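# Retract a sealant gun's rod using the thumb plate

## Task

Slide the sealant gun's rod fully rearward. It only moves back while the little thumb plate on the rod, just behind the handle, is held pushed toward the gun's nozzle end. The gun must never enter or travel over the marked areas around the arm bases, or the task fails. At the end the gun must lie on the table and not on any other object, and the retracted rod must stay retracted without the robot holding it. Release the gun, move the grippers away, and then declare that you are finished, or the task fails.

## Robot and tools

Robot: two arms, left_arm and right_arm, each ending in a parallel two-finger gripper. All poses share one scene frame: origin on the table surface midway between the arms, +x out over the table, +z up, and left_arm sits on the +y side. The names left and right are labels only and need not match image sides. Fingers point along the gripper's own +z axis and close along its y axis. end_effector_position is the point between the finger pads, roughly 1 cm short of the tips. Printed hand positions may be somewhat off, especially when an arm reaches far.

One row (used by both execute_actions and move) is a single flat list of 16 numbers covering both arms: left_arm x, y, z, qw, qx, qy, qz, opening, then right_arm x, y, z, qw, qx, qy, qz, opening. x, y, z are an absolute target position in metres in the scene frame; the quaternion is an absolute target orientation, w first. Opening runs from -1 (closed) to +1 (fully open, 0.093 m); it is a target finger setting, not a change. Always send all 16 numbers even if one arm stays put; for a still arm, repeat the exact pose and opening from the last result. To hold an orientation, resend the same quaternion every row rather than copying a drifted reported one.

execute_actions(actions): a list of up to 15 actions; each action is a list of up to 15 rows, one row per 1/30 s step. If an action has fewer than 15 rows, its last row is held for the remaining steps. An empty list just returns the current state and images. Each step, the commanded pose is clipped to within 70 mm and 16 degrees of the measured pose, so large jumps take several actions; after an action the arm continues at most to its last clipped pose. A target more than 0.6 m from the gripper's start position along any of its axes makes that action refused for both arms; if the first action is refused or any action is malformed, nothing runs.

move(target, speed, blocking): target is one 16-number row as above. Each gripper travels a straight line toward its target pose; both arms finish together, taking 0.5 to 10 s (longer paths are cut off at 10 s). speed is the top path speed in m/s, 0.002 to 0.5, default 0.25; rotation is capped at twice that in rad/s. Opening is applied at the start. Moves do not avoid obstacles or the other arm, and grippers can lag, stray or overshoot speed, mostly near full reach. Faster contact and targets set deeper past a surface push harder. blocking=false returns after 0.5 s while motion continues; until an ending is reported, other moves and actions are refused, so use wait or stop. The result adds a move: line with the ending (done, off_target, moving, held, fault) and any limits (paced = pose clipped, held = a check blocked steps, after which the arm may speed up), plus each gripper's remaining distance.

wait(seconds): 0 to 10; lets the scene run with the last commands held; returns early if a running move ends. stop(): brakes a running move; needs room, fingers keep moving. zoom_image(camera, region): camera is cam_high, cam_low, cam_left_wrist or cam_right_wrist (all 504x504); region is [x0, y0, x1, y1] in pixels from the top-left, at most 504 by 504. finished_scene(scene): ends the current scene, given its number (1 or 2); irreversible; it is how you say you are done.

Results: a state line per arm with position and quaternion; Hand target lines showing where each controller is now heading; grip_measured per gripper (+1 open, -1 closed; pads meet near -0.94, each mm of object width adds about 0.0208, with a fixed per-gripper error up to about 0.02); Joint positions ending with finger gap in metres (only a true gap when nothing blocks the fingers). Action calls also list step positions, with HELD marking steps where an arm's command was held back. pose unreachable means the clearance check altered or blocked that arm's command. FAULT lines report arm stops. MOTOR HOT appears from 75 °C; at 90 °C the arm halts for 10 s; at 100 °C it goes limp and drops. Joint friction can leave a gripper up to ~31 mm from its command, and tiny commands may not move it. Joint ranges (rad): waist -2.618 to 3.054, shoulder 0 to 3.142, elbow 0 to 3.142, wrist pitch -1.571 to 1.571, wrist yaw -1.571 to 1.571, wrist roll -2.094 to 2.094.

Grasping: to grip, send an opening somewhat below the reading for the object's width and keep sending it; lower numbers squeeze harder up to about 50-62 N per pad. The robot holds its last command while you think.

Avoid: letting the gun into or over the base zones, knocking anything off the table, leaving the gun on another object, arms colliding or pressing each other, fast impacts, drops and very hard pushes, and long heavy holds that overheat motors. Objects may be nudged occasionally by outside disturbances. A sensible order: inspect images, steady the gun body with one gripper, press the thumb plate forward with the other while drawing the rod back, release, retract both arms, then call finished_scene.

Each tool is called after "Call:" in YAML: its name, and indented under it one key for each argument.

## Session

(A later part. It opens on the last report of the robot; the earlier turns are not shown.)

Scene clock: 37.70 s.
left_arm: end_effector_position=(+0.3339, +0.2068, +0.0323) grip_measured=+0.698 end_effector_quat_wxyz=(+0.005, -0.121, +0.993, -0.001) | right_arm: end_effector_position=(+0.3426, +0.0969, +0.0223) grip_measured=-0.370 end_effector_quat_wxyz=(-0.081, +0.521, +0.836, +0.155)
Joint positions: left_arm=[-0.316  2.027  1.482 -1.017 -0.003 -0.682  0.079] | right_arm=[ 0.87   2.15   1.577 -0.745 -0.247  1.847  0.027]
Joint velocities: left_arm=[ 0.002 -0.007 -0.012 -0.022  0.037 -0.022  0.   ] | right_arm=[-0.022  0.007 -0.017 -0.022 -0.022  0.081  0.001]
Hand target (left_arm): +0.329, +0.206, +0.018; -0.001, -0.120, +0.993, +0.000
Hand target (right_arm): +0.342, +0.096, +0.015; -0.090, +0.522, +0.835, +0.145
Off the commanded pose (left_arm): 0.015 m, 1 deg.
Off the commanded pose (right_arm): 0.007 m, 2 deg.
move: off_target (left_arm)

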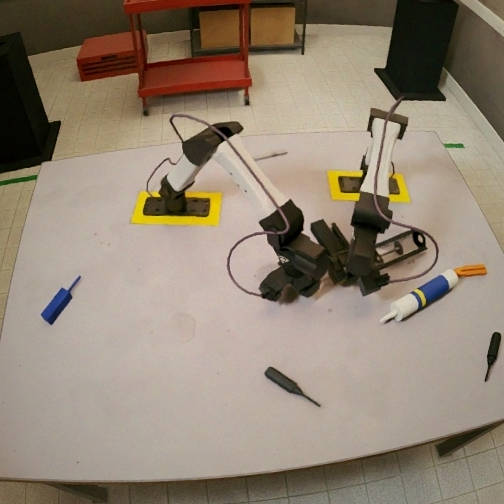

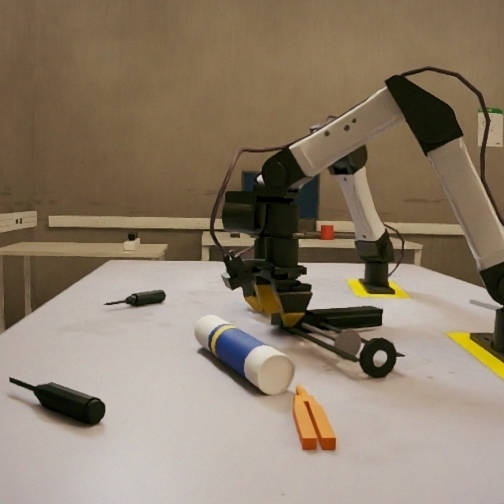

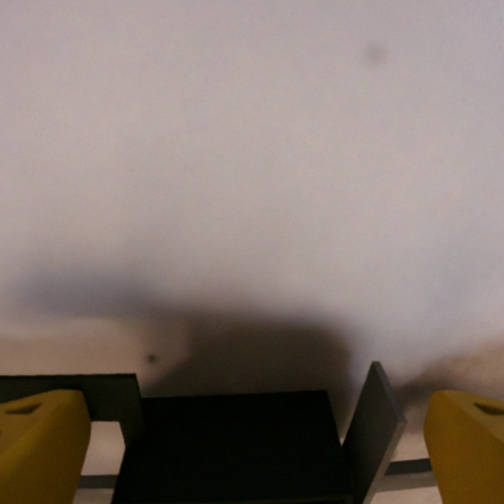

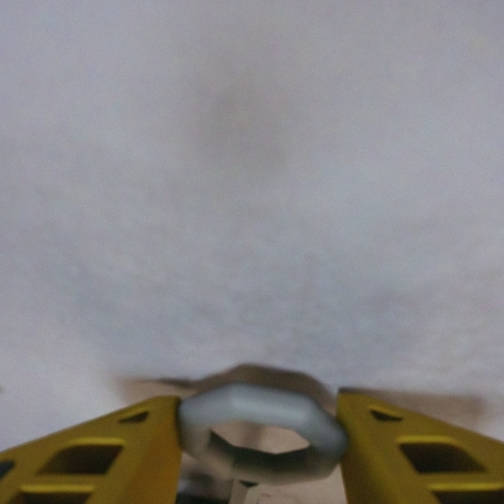

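Call:
move:
  target: [0.326,0.204,0.047,0,-0.12,0.993,0,0.7,0.342,0.096,0.015,-0.09,0.522,0.835,0.144,-0.7]
  speed: 0.04

Call:
move:
  target: [0.323,0.204,0.015,0,-0.12,0.993,0,0.7,0.342,0.096,0.015,-0.09,0.522,0.835,0.144,-0.7]
  speed: 0.04

Call:
move:
  target: [0.325,0.204,0.02,0,-0.12,0.993,0,-0.1,0.342,0.096,0.015,-0.09,0.522,0.835,0.144,-0.7]

Scene clock: 41.40 s.
left_arm: end_effector_position=(+0.3250, +0.2082, +0.0394) grip_measured=+0.698 end_effector_quat_wxyz=(-0.005, -0.121, +0.993, +0.005) | right_arm: end_effector_position=(+0.3426, +0.0969, +0.0223) grip_measured=-0.370 end_effector_quat_wxyz=(-0.081, +0.521, +0.836, +0.155)
Joint positions: left_arm=[-0.323  2.007  1.481 -1.058 -0.003 -0.687  0.079] | right_arm=[ 0.87   2.15   1.577 -0.745 -0.247  1.847  0.027]
Joint velocities: left_arm=[-0.007 -0.022 -0.012 -0.007 -0.037 -0.081 -0.   ] | right_arm=[-0.012 -0.017 -0.002 -0.037  0.066 -0.051  0.001]
Hand target (left_arm): +0.326, +0.204, +0.047; -0.000, -0.120, +0.993, -0.000
Hand target (right_arm): +0.342, +0.096, +0.015; -0.090, +0.522, +0.835, +0.145
Off the commanded pose (left_arm): 0.009 m, 1 deg.
Off the commanded pose (right_arm): 0.007 m, 2 deg.
move: done

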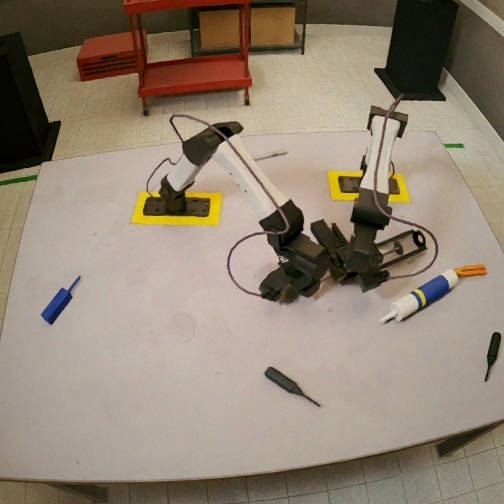

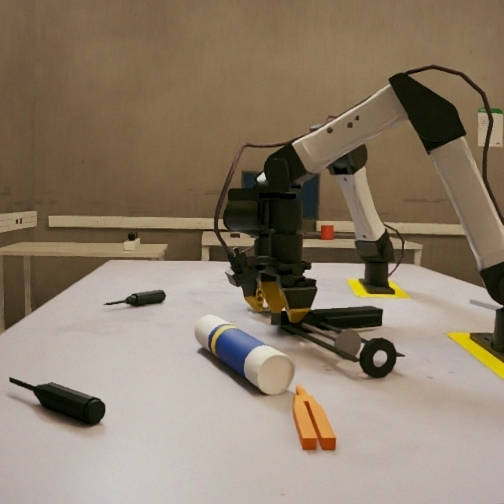

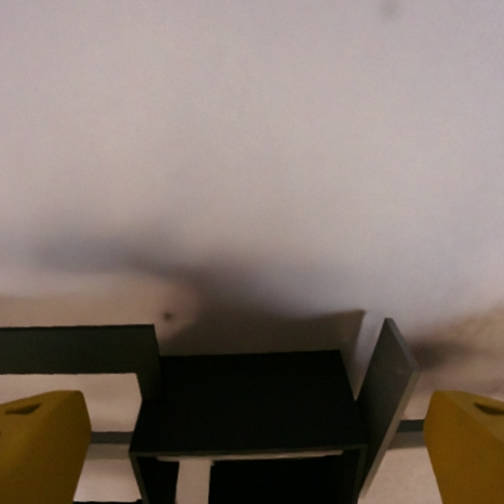

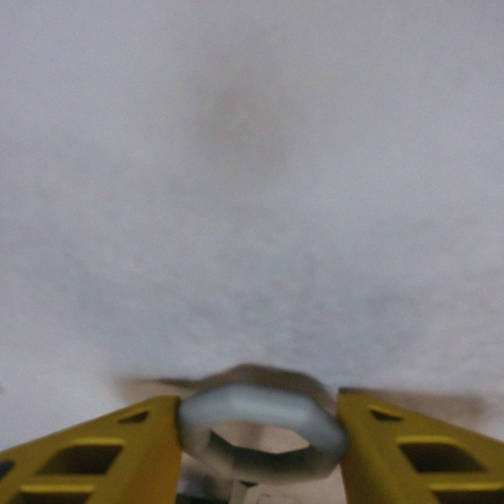

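Scene clock: 42.27 s.
left_arm: end_effector_position=(+0.3301, +0.2055, +0.0327) grip_measured=+0.698 end_effector_quat_wxyz=(+0.010, -0.123, +0.992, -0.003) | right_arm: end_effector_position=(+0.3426, +0.0969, +0.0223) grip_measured=-0.370 end_effector_quat_wxyz=(-0.081, +0.521, +0.836, +0.155)
Joint positions: left_arm=[-0.324  2.007  1.453 -0.998 -0.006 -0.693  0.079] | right_arm=[ 0.87   2.15   1.577 -0.745 -0.247  1.847  0.027]
Joint velocities: left_arm=[ 0.022  0.002  0.017  0.037  0.037 -0.037  0.   ] | right_arm=[ 0.007 -0.017 -0.017 -0.051 -0.022 -0.022 -0.001]
Hand target (left_arm): +0.323, +0.204, +0.016; -0.001, -0.120, +0.993, +0.000
Hand target (right_arm): +0.342, +0.096, +0.015; -0.090, +0.522, +0.835, +0.145
Off the commanded pose (left_arm): 0.019 m, 1 deg.
Off the commanded pose (right_arm): 0.007 m, 2 deg.
move: off_target (left_arm)

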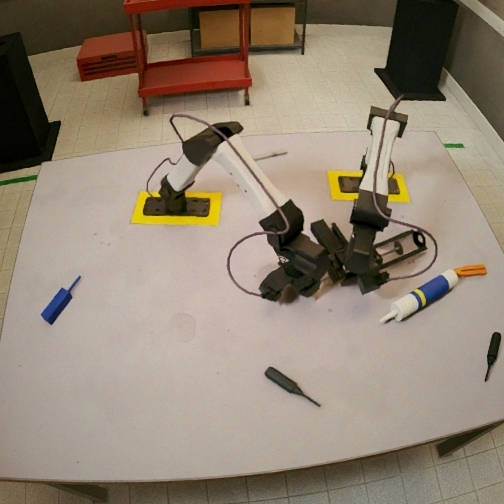

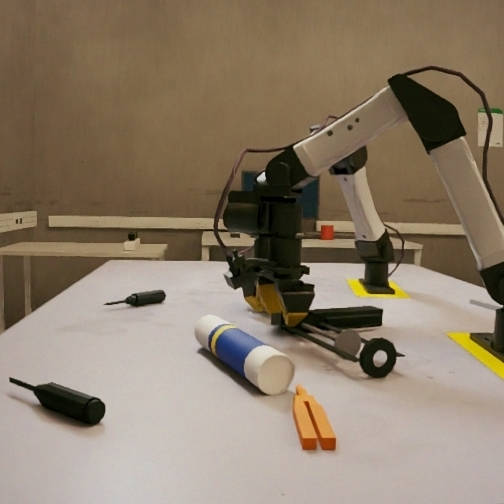

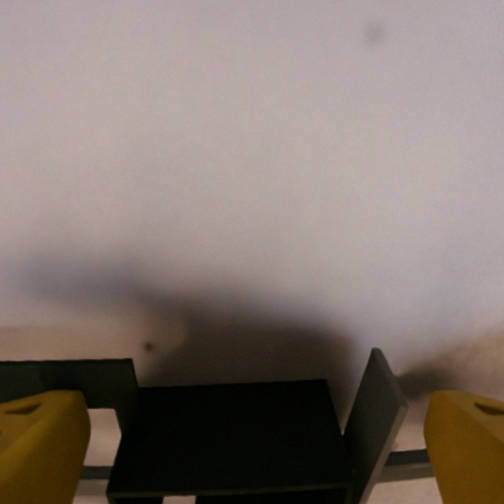

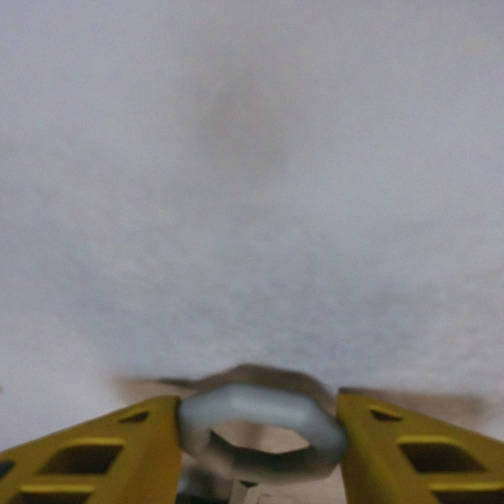

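Scene clock: 42.97 s.
left_arm: end_effector_position=(+0.3298, +0.2076, +0.0326) grip_measured=-0.003 end_effector_quat_wxyz=(+0.010, -0.123, +0.992, +0.002) | right_arm: end_effector_position=(+0.3433, +0.0958, +0.0220) grip_measured=-0.370 end_effector_quat_wxyz=(-0.077, +0.520, +0.836, +0.154)
Joint positions: left_arm=[-0.323  2.007  1.453 -1.002 -0.013 -0.692  0.045] | right_arm=[ 0.87   2.15   1.577 -0.746 -0.241  1.845  0.027]
Joint velocities: left_arm=[ 0.007 -0.007 -0.027  0.037  0.007  0.007 -0.001] | right_arm=[ 0.002  0.007 -0.012  0.007  0.022  0.007 -0.001]
Hand target (left_arm): +0.325, +0.204, +0.020; -0.000, -0.120, +0.993, +0.000
Hand target (right_arm): +0.342, +0.096, +0.015; -0.090, +0.523, +0.835, +0.144
Off the commanded pose (left_arm): 0.014 m, 1 deg.
Off the commanded pose (right_arm): 0.007 m, 2 deg.
move: off_target (left_arm)

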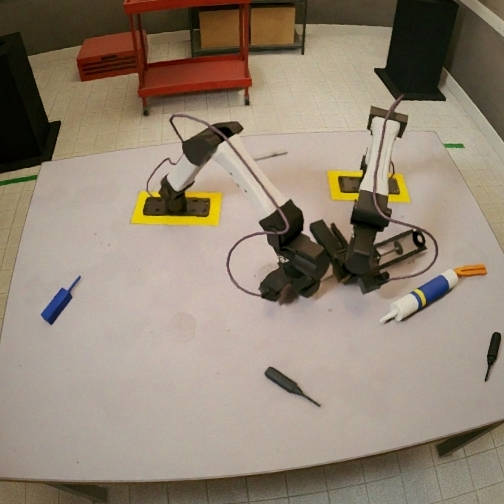

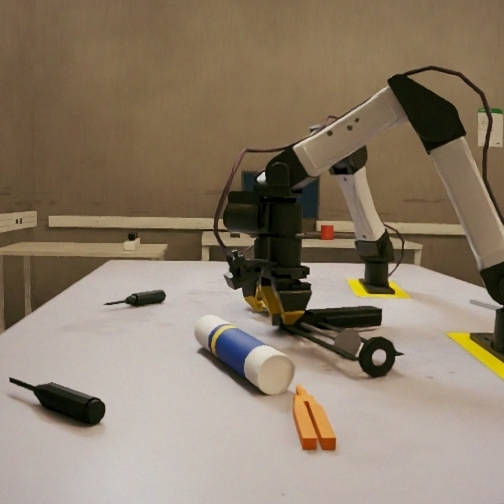

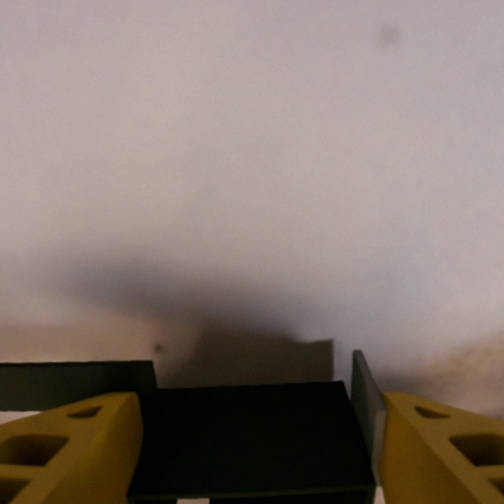

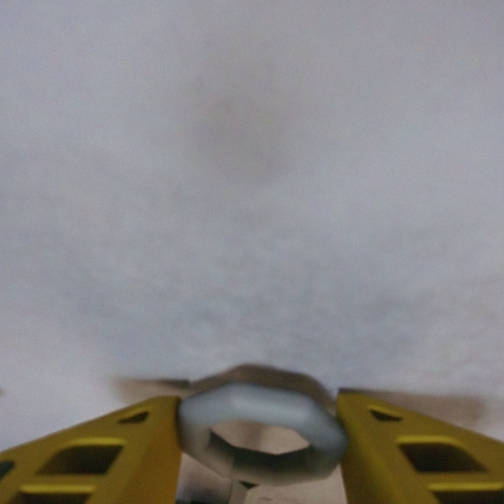

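Call:
move:
  target: [0.328,0.207,0.027,0,-0.12,0.993,0,-0.13,0.366,0.0,0.017,-0.09,0.522,0.835,0.144,-0.7]
  speed: 0.05

Call:
zoom_image:
  camera: "cam_high"
  region: [280,200,480,320]

Scene clock: 47.43 s.
left_arm: end_effector_position=(+0.3310, +0.2045, +0.0327) grip_measured=-0.003 end_effector_quat_wxyz=(+0.013, -0.125, +0.992, -0.003) | right_arm: end_effector_position=(+0.3645, +0.0345, +0.0202) grip_measured=-0.370 end_effector_quat_wxyz=(-0.121, +0.511, +0.832, +0.178)
Joint positions: left_arm=[-0.327  2.007  1.453 -0.992 -0.008 -0.699  0.045] | right_arm=[ 0.679  2.105  1.477 -0.739 -0.385  1.653  0.027]
Joint velocities: left_arm=[ 0.002 -0.007  0.012 -0.066 -0.066 -0.037  0.   ] | right_arm=[ 0.012 -0.002 -0.002 -0.007 -0.022 -0.022 -0.001]
Hand target (left_arm): +0.328, +0.207, +0.027; +0.000, -0.120, +0.993, +0.000
Hand target (right_arm): +0.368, +0.001, +0.016; -0.090, +0.522, +0.836, +0.143
Off the commanded pose (left_arm): 0.007 m, 2 deg.
Off the commanded pose (right_arm): 0.035 m, 5 deg.
move: off_target (right_arm)

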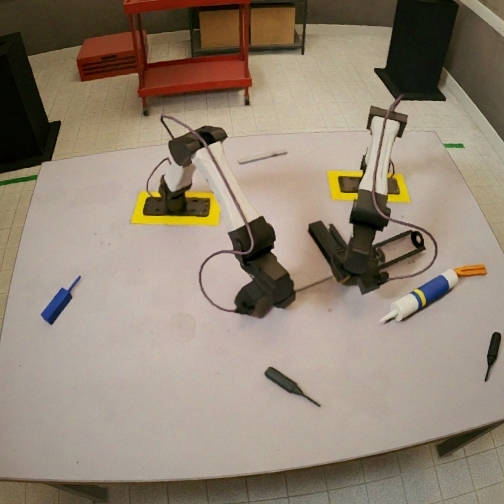

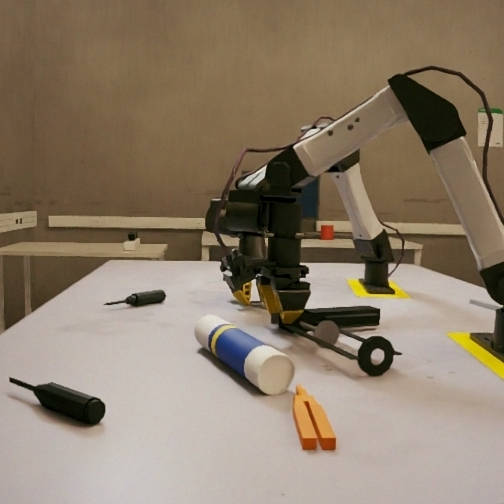

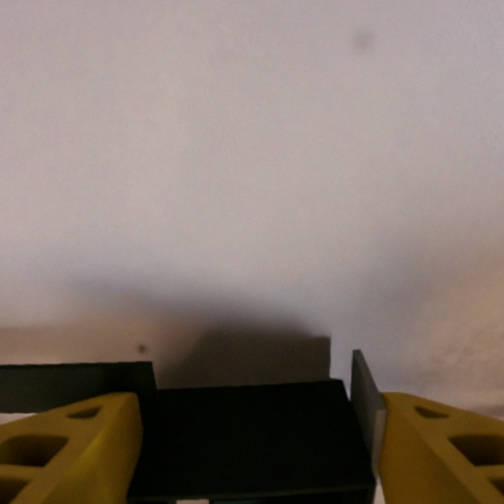

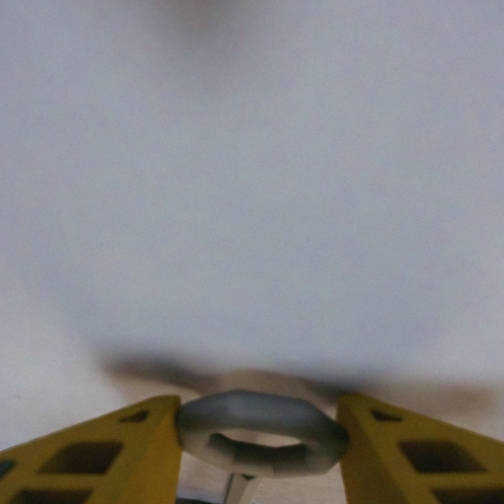

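Region (280, 200, 480, 320) of cam_high's 504x504 image, scaled by 2.520, with more detail than that image has; it fills the top 302 rows of this view, and the rest is white.

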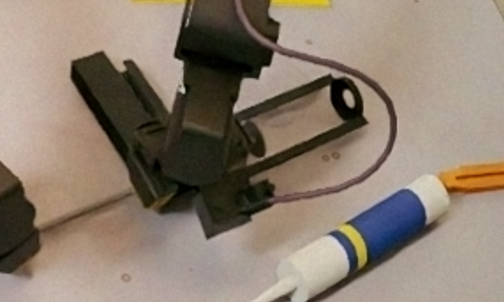

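Call:
move:
  target: [0.328,0.207,0.027,0,-0.12,0.993,0,-0.13,0.374,-0.02,0.017,-0.11,0.515,0.833,0.165,-0.7]
  speed: 0.05

Call:
move:
  target: [0.33,0.205,0.033,0,-0.12,0.993,0,0.5,0.37,0.01,0.017,-0.11,0.515,0.833,0.165,-0.7]
  speed: 0.05

Call:
move:
  target: [0.328,0.207,0.075,0,-0.12,0.993,0,0.5,0.37,0.01,0.017,-0.11,0.515,0.833,0.165,-0.7]
  speed: 0.07

Call:
move:
  target: [0.322,0.222,0.075,0,-0.12,0.993,0,1,0.37,0.01,0.017,-0.11,0.515,0.833,0.165,-0.7]
  speed: 0.07

Scene clock: 53.27 s.
left_arm: end_effector_position=(+0.3310, +0.2032, +0.0336) grip_measured=-0.003 end_effector_quat_wxyz=(+0.014, -0.125, +0.992, -0.004) | right_arm: end_effector_position=(+0.3705, +0.0133, +0.0198) grip_measured=-0.370 end_effector_quat_wxyz=(-0.147, +0.508, +0.826, +0.193)
Joint positions: left_arm=[-0.33   2.004  1.453 -0.991 -0.008 -0.702  0.045] | right_arm=[ 0.602  2.105  1.459 -0.751 -0.461  1.577  0.027]
Joint velocities: left_arm=[-0.002 -0.002 -0.012 -0.037 -0.007 -0.022 -0.001] | right_arm=[-0.007 -0.012  0.017  0.037 -0.066  0.007  0.001]
Hand target (left_arm): +0.328, +0.207, +0.027; +0.000, -0.120, +0.993, -0.000
Hand target (right_arm): +0.375, -0.019, +0.017; -0.112, +0.516, +0.834, +0.164
Off the commanded pose (left_arm): 0.008 m, 2 deg.
Off the commanded pose (right_arm): 0.034 m, 5 deg.
move: off_target (right_arm)

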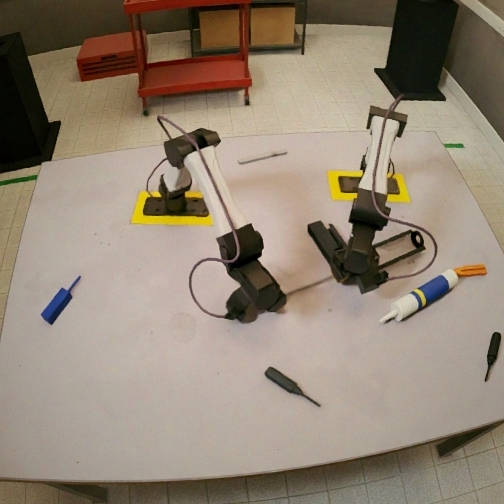

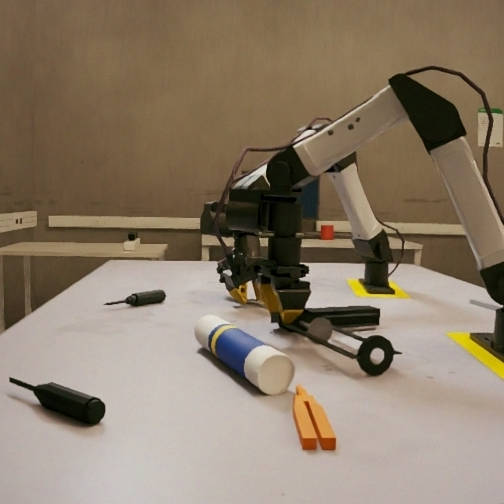

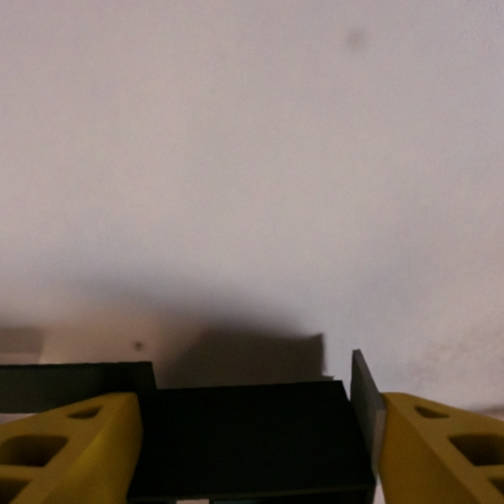

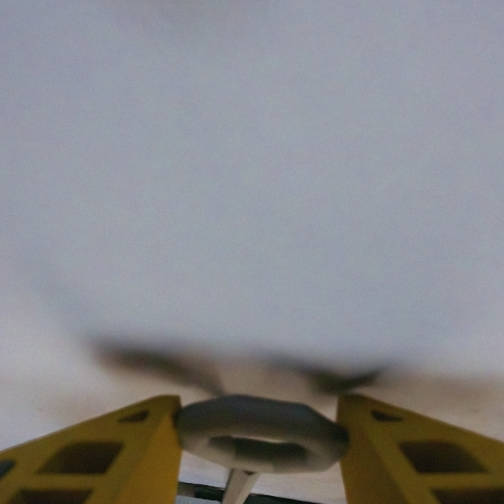

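Scene clock: 54.50 s.
left_arm: end_effector_position=(+0.3299, +0.1998, +0.0353) grip_measured=+0.498 end_effector_quat_wxyz=(+0.011, -0.117, +0.993, -0.011) | right_arm: end_effector_position=(+0.3696, +0.0149, +0.0190) grip_measured=-0.370 end_effector_quat_wxyz=(-0.128, +0.513, +0.829, +0.180)
Joint positions: left_arm=[-0.333  2.002  1.457 -0.995  0.006 -0.69   0.069] | right_arm=[ 0.624  2.098  1.459 -0.751 -0.409  1.602  0.027]
Joint velocities: left_arm=[-0.002  0.002  0.007  0.037 -0.007 -0.037 -0.001] | right_arm=[ 0.007 -0.007 -0.017 -0.066 -0.037  0.022 -0.001]
Hand target (left_arm): +0.330, +0.205, +0.033; +0.000, -0.120, +0.993, -0.000
Hand target (right_arm): +0.370, +0.010, +0.017; -0.111, +0.515, +0.834, +0.166
Off the commanded pose (left_arm): 0.006 m, 2 deg.
Off the commanded pose (right_arm): 0.005 m, 3 deg.
move: off_target (right_arm)

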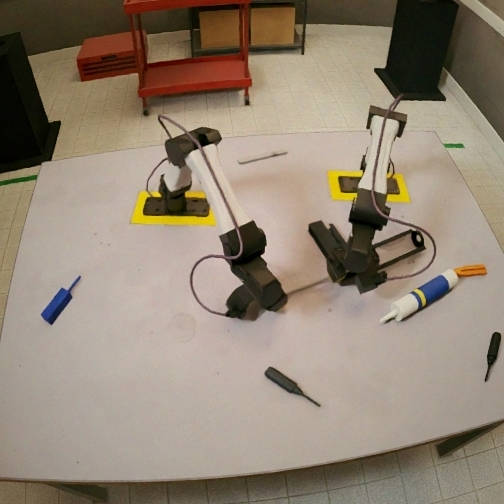

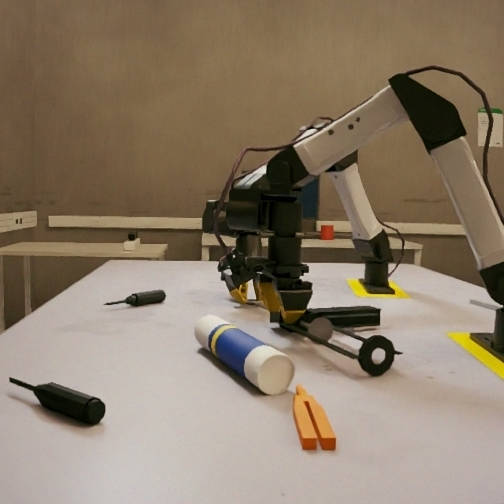

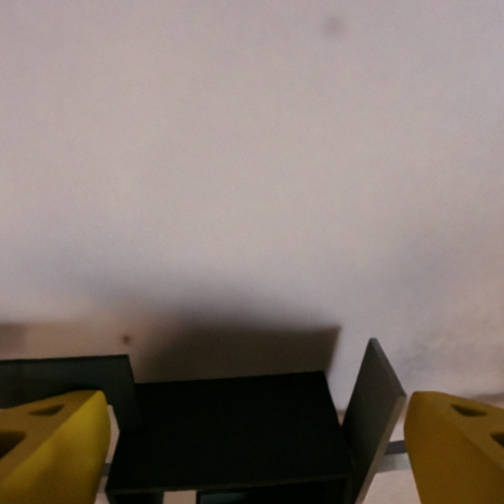

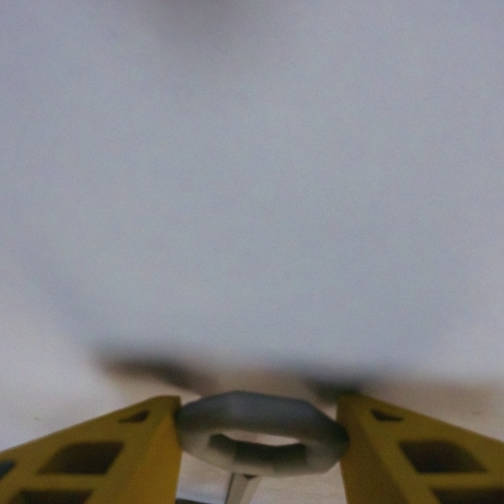

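Scene clock: 55.63 s.
left_arm: end_effector_position=(+0.3222, +0.2056, +0.0662) grip_measured=+0.498 end_effector_quat_wxyz=(-0.010, -0.119, +0.993, +0.003) | right_arm: end_effector_position=(+0.3696, +0.0149, +0.0191) grip_measured=-0.370 end_effector_quat_wxyz=(-0.128, +0.513, +0.829, +0.180)
Joint positions: left_arm=[-0.328  1.983  1.557 -1.164  0.006 -0.689  0.069] | right_arm=[ 0.624  2.098  1.459 -0.751 -0.41   1.603  0.027]
Joint velocities: left_arm=[-0.002  0.017 -0.012 -0.022 -0.007  0.007  0.001] | right_arm=[-0.002  0.012 -0.002  0.007  0.007 -0.022 -0.001]
Hand target (left_arm): +0.328, +0.207, +0.075; +0.000, -0.120, +0.993, +0.000
Hand target (right_arm): +0.370, +0.010, +0.017; -0.111, +0.515, +0.834, +0.165
Off the commanded pose (left_arm): 0.011 m, 1 deg.
Off the commanded pose (right_arm): 0.005 m, 3 deg.
move: off_target (left_arm, right_arm)

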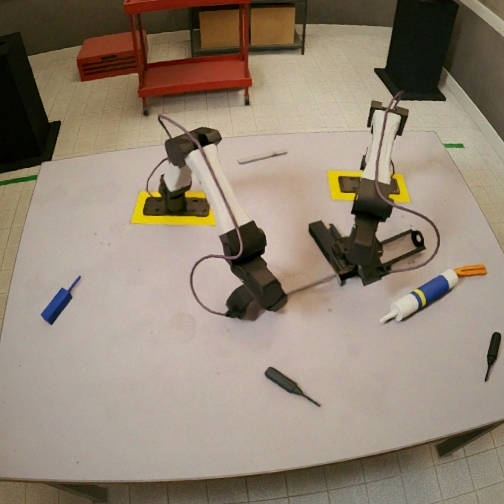

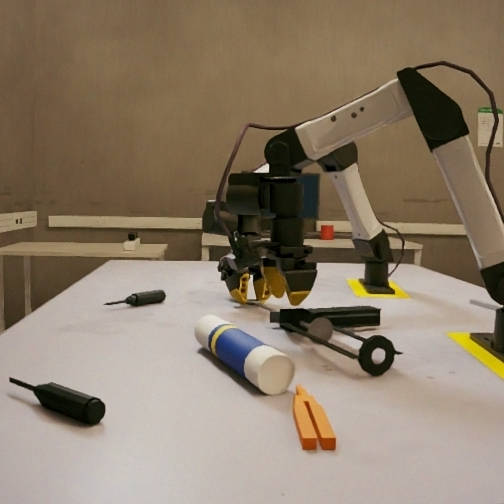

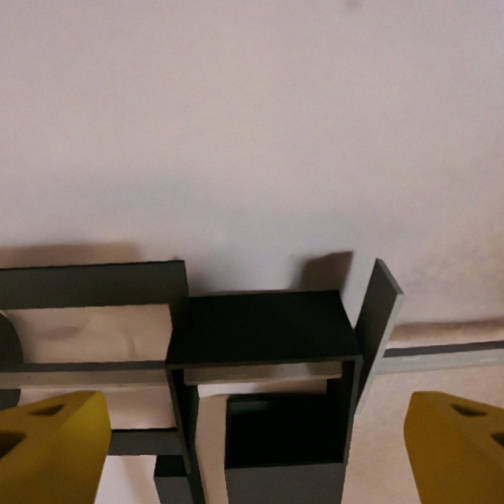

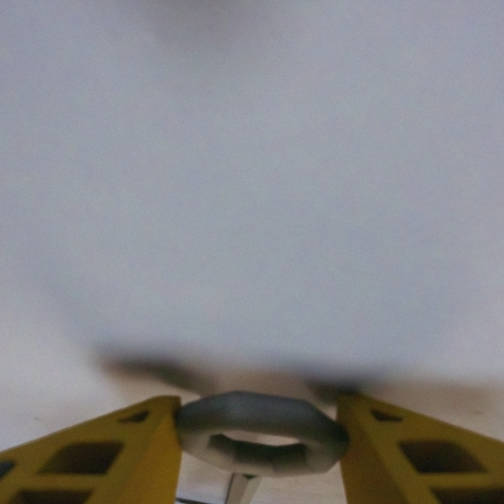

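Scene clock: 56.40 s.
left_arm: end_effector_position=(+0.3286, +0.2155, +0.0805) grip_measured=+1.000 end_effector_quat_wxyz=(+0.008, -0.120, +0.993, -0.008) | right_arm: end_effector_position=(+0.3696, +0.0149, +0.0191) grip_measured=-0.370 end_effector_quat_wxyz=(-0.128, +0.513, +0.829, +0.180)
Joint positions: left_arm=[-0.296  1.943  1.557 -1.164  0.006 -0.66   0.093] | right_arm=[ 0.624  2.098  1.459 -0.751 -0.41   1.603  0.027]
Joint velocities: left_arm=[-0.027 -0.002  0.002  0.007 -0.007  0.095  0.   ] | right_arm=[ 0.002  0.007 -0.007 -0.066 -0.022  0.022  0.   ]
Hand target (left_arm): +0.322, +0.222, +0.075; -0.000, -0.120, +0.993, -0.000
Hand target (right_arm): +0.370, +0.010, +0.017; -0.111, +0.515, +0.834, +0.165
Off the commanded pose (left_arm): 0.011 m, 1 deg.
Off the commanded pose (right_arm): 0.005 m, 3 deg.
move: off_target (left_arm, right_arm)

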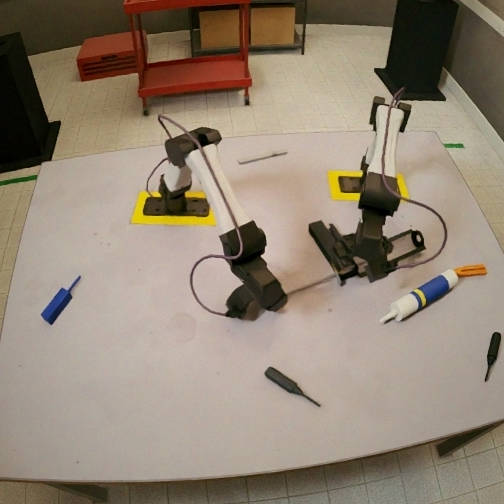

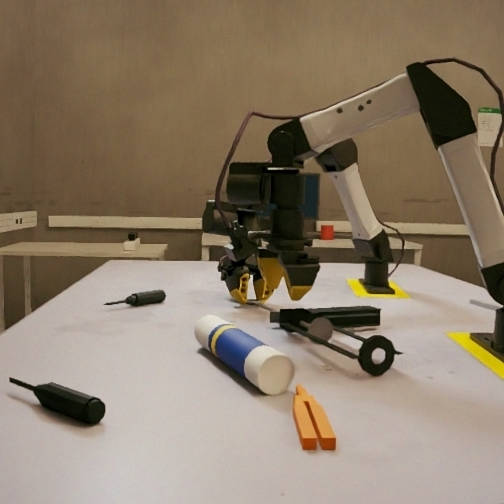

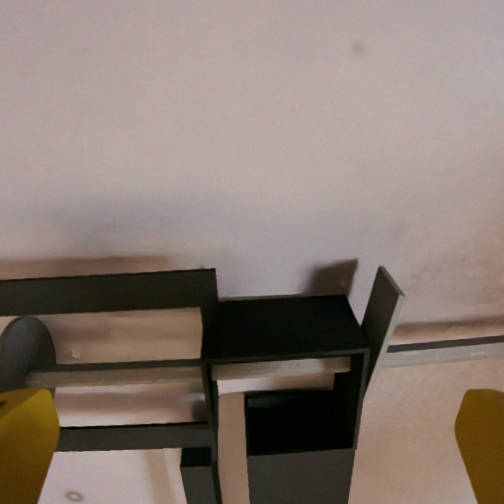

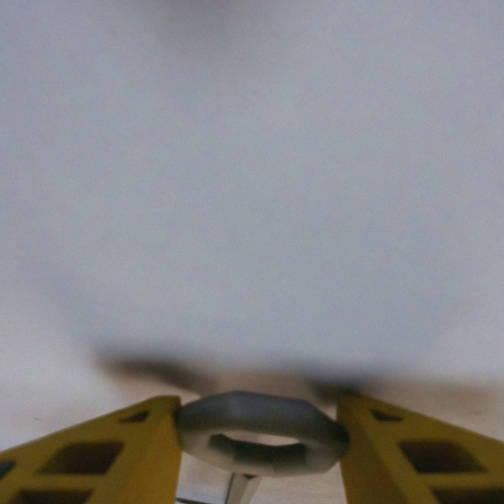

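Call:
move:
  target: [0.323,0.198,0.05,0,-0.12,0.993,0,0.6,0.37,0.01,0.017,-0.11,0.515,0.833,0.165,-0.7]
  speed: 0.05

Call:
move:
  target: [0.321,0.2,0.018,0,-0.12,0.993,0,0.6,0.37,0.01,0.017,-0.11,0.515,0.833,0.165,-0.7]
  speed: 0.04

Call:
move:
  target: [0.325,0.202,0.022,0,-0.12,0.993,0,-0.13,0.37,0.01,0.017,-0.11,0.515,0.833,0.165,-0.7]

Call:
move:
  target: [0.325,0.206,0.027,0,-0.12,0.993,0,-0.13,0.384,-0.052,0.017,-0.12,0.513,0.831,0.175,-0.7]
  speed: 0.05

Scene clock: 62.93 s.
left_arm: end_effector_position=(+0.3285, +0.1969, +0.0610) grip_measured=+0.602 end_effector_quat_wxyz=(+0.009, -0.120, +0.993, -0.010) | right_arm: end_effector_position=(+0.3696, +0.0149, +0.0191) grip_measured=-0.370 end_effector_quat_wxyz=(-0.128, +0.513, +0.829, +0.180)
Joint positions: left_arm=[-0.341  1.981  1.532 -1.096  0.006 -0.705  0.074] | right_arm=[ 0.624  2.098  1.459 -0.751 -0.41   1.603  0.027]
Joint velocities: left_arm=[ 0.012  0.002 -0.002 -0.051 -0.022 -0.037  0.   ] | right_arm=[ 0.017 -0.002 -0.007 -0.022 -0.051 -0.007 -0.001]
Hand target (left_arm): +0.323, +0.198, +0.050; -0.000, -0.120, +0.993, +0.000
Hand target (right_arm): +0.370, +0.010, +0.017; -0.111, +0.515, +0.834, +0.165
Off the commanded pose (left_arm): 0.012 m, 2 deg.
Off the commanded pose (right_arm): 0.005 m, 3 deg.
move: off_target (left_arm, right_arm)

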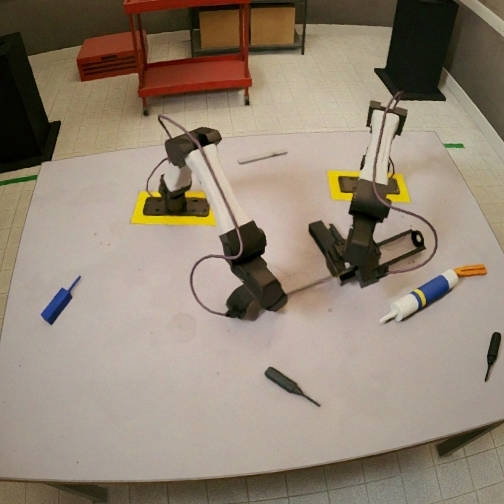

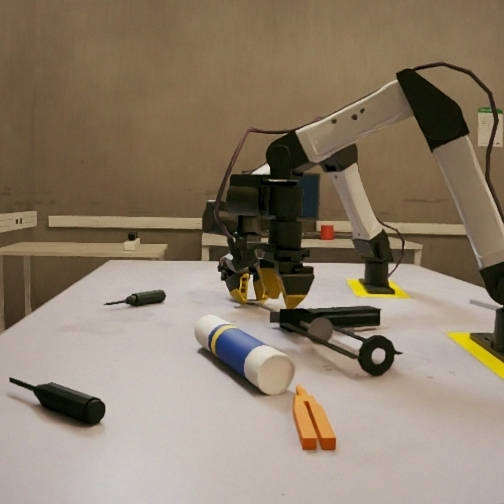

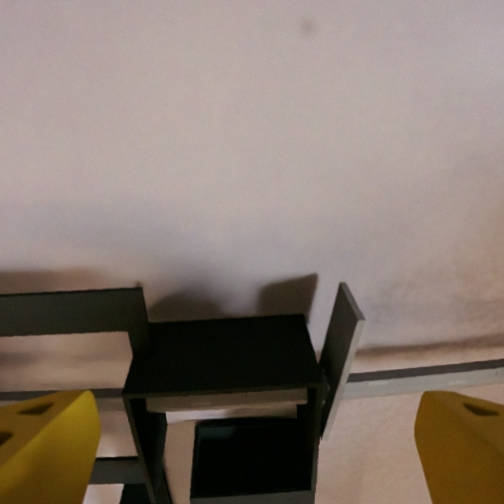

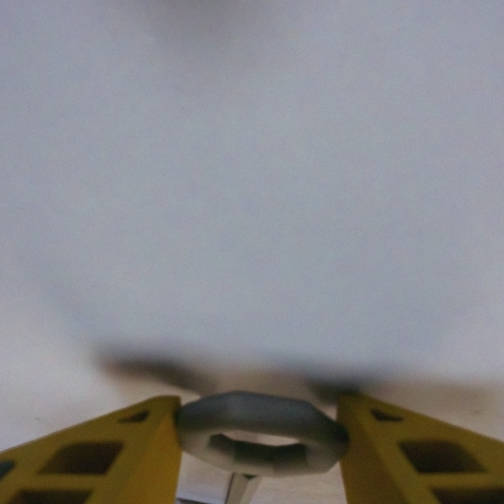

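Scene clock: 64.27 s.
left_arm: end_effector_position=(+0.3269, +0.1978, +0.0348) grip_measured=+0.602 end_effector_quat_wxyz=(+0.009, -0.121, +0.993, -0.009) | right_arm: end_effector_position=(+0.3696, +0.0150, +0.0190) grip_measured=-0.370 end_effector_quat_wxyz=(-0.128, +0.514, +0.829, +0.180)
Joint positions: left_arm=[-0.341  2.     1.452 -0.997  0.005 -0.706  0.074] | right_arm=[ 0.625  2.098  1.459 -0.751 -0.409  1.603  0.027]
Joint velocities: left_arm=[ 0.012  0.002  0.012 -0.081  0.022  0.051  0.001] | right_arm=[ 0.002 -0.007  0.007 -0.066  0.022 -0.007 -0.   ]
Hand target (left_arm): +0.321, +0.200, +0.019; -0.000, -0.120, +0.993, +0.000
Hand target (right_arm): +0.370, +0.010, +0.017; -0.111, +0.515, +0.834, +0.165
Off the commanded pose (left_arm): 0.018 m, 2 deg.
Off the commanded pose (right_arm): 0.005 m, 3 deg.
move: off_target (left_arm, right_arm)

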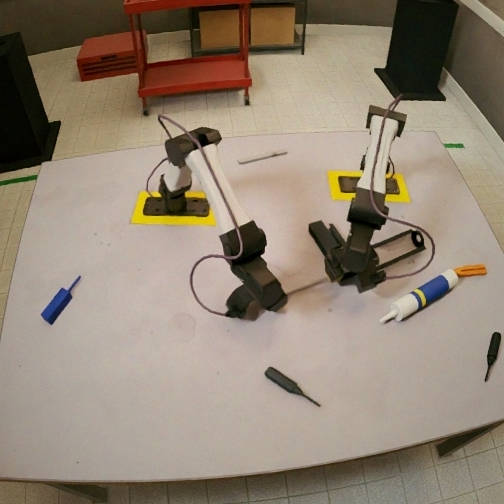

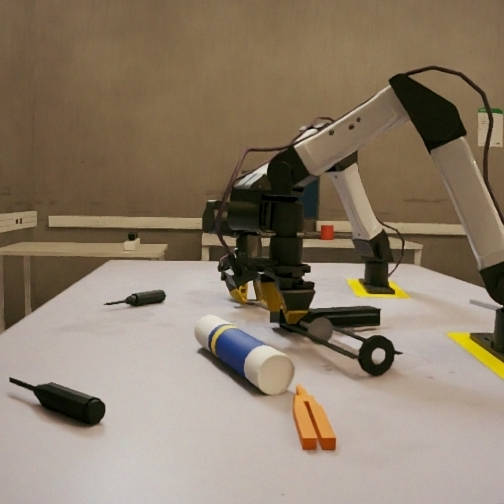

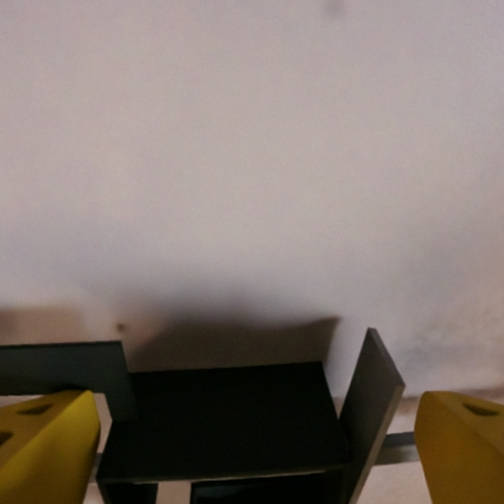

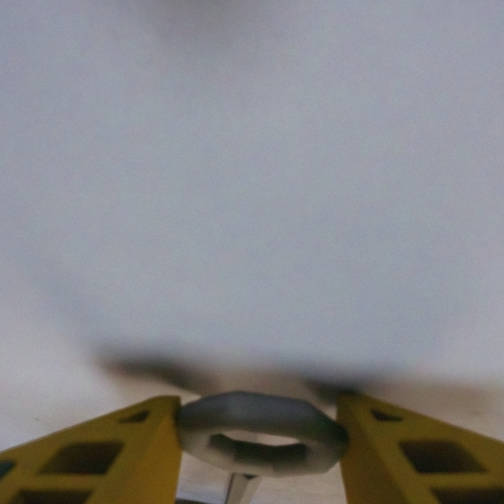

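Scene clock: 64.97 s.
left_arm: end_effector_position=(+0.3262, +0.2017, +0.0345) grip_measured=+0.034 end_effector_quat_wxyz=(+0.008, -0.121, +0.993, -0.002) | right_arm: end_effector_position=(+0.3697, +0.0148, +0.0189) grip_measured=-0.370 end_effector_quat_wxyz=(-0.127, +0.514, +0.829, +0.180)
Joint positions: left_arm=[-0.338  2.001  1.452 -1.006 -0.005 -0.704  0.047] | right_arm=[ 0.625  2.098  1.459 -0.751 -0.407  1.603  0.027]
Joint velocities: left_arm=[ 0.002 -0.012 -0.002 -0.037 -0.007 -0.007  0.001] | right_arm=[-0.012 -0.017  0.017  0.007  0.022 -0.095  0.   ]
Hand target (left_arm): +0.325, +0.202, +0.022; +0.000, -0.120, +0.993, +0.000
Hand target (right_arm): +0.370, +0.010, +0.017; -0.110, +0.515, +0.834, +0.165
Off the commanded pose (left_arm): 0.013 m, 1 deg.
Off the commanded pose (right_arm): 0.005 m, 3 deg.
move: off_target (left_arm, right_arm)

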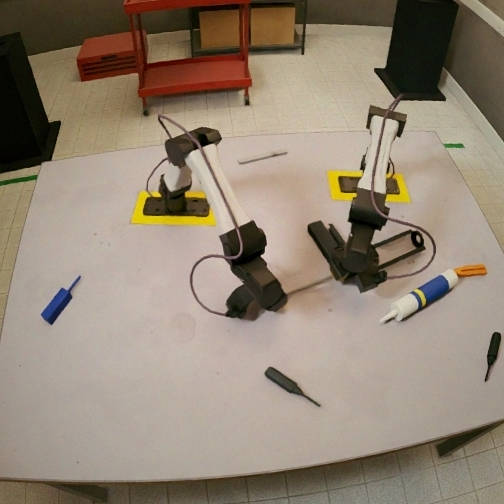

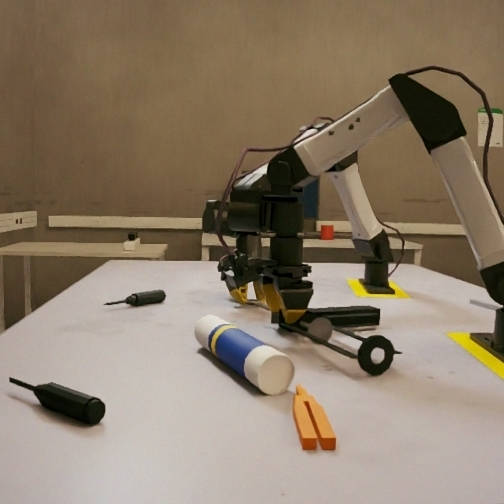

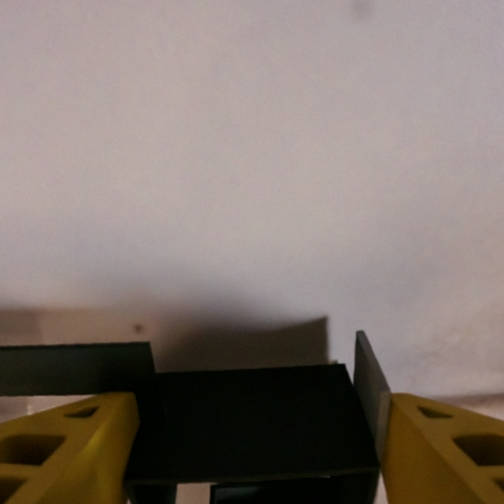

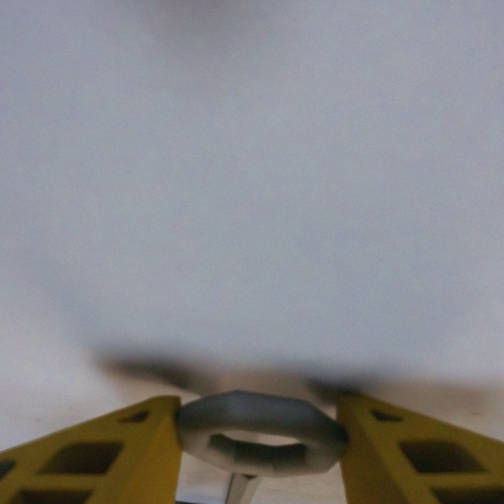

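Scene clock: 66.63 s.
left_arm: end_effector_position=(+0.3275, +0.1989, +0.0359) grip_measured=+0.034 end_effector_quat_wxyz=(+0.010, -0.121, +0.993, -0.011) | right_arm: end_effector_position=(+0.3820, -0.0226, +0.0230) grip_measured=-0.370 end_effector_quat_wxyz=(-0.150, +0.507, +0.825, +0.200)
Joint positions: left_arm=[-0.338  1.997  1.452 -0.997  0.007 -0.703  0.047] | right_arm=[ 0.502  2.098  1.459 -0.8   -0.489  1.469  0.027]
Joint velocities: left_arm=[-0.007 -0.002  0.012  0.022 -0.022  0.037  0.   ] | right_arm=[-0.002  0.012  0.007  0.007 -0.11   0.066 -0.001]
Hand target (left_arm): +0.325, +0.206, +0.027; -0.000, -0.120, +0.993, +0.000
Hand target (right_arm): +0.385, -0.052, +0.017; -0.121, +0.514, +0.832, +0.173
Off the commanded pose (left_arm): 0.012 m, 2 deg.
Off the commanded pose (right_arm): 0.030 m, 5 deg.
move: off_target (left_arm, right_arm)

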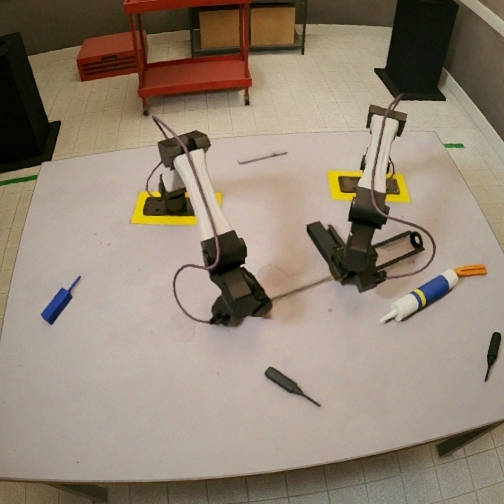

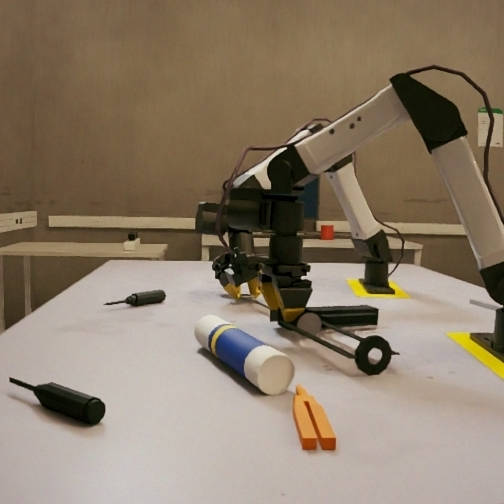

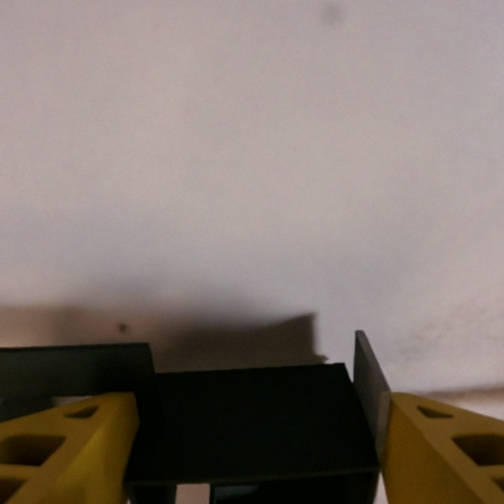

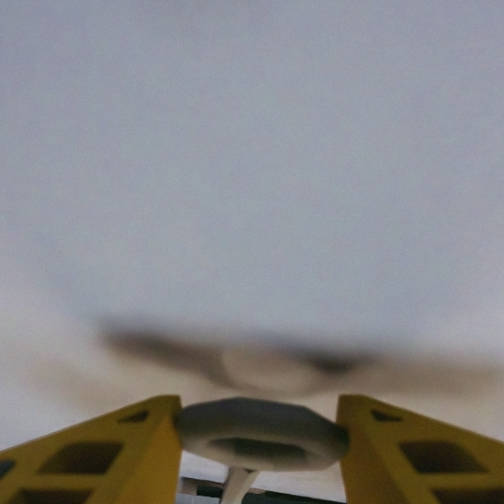

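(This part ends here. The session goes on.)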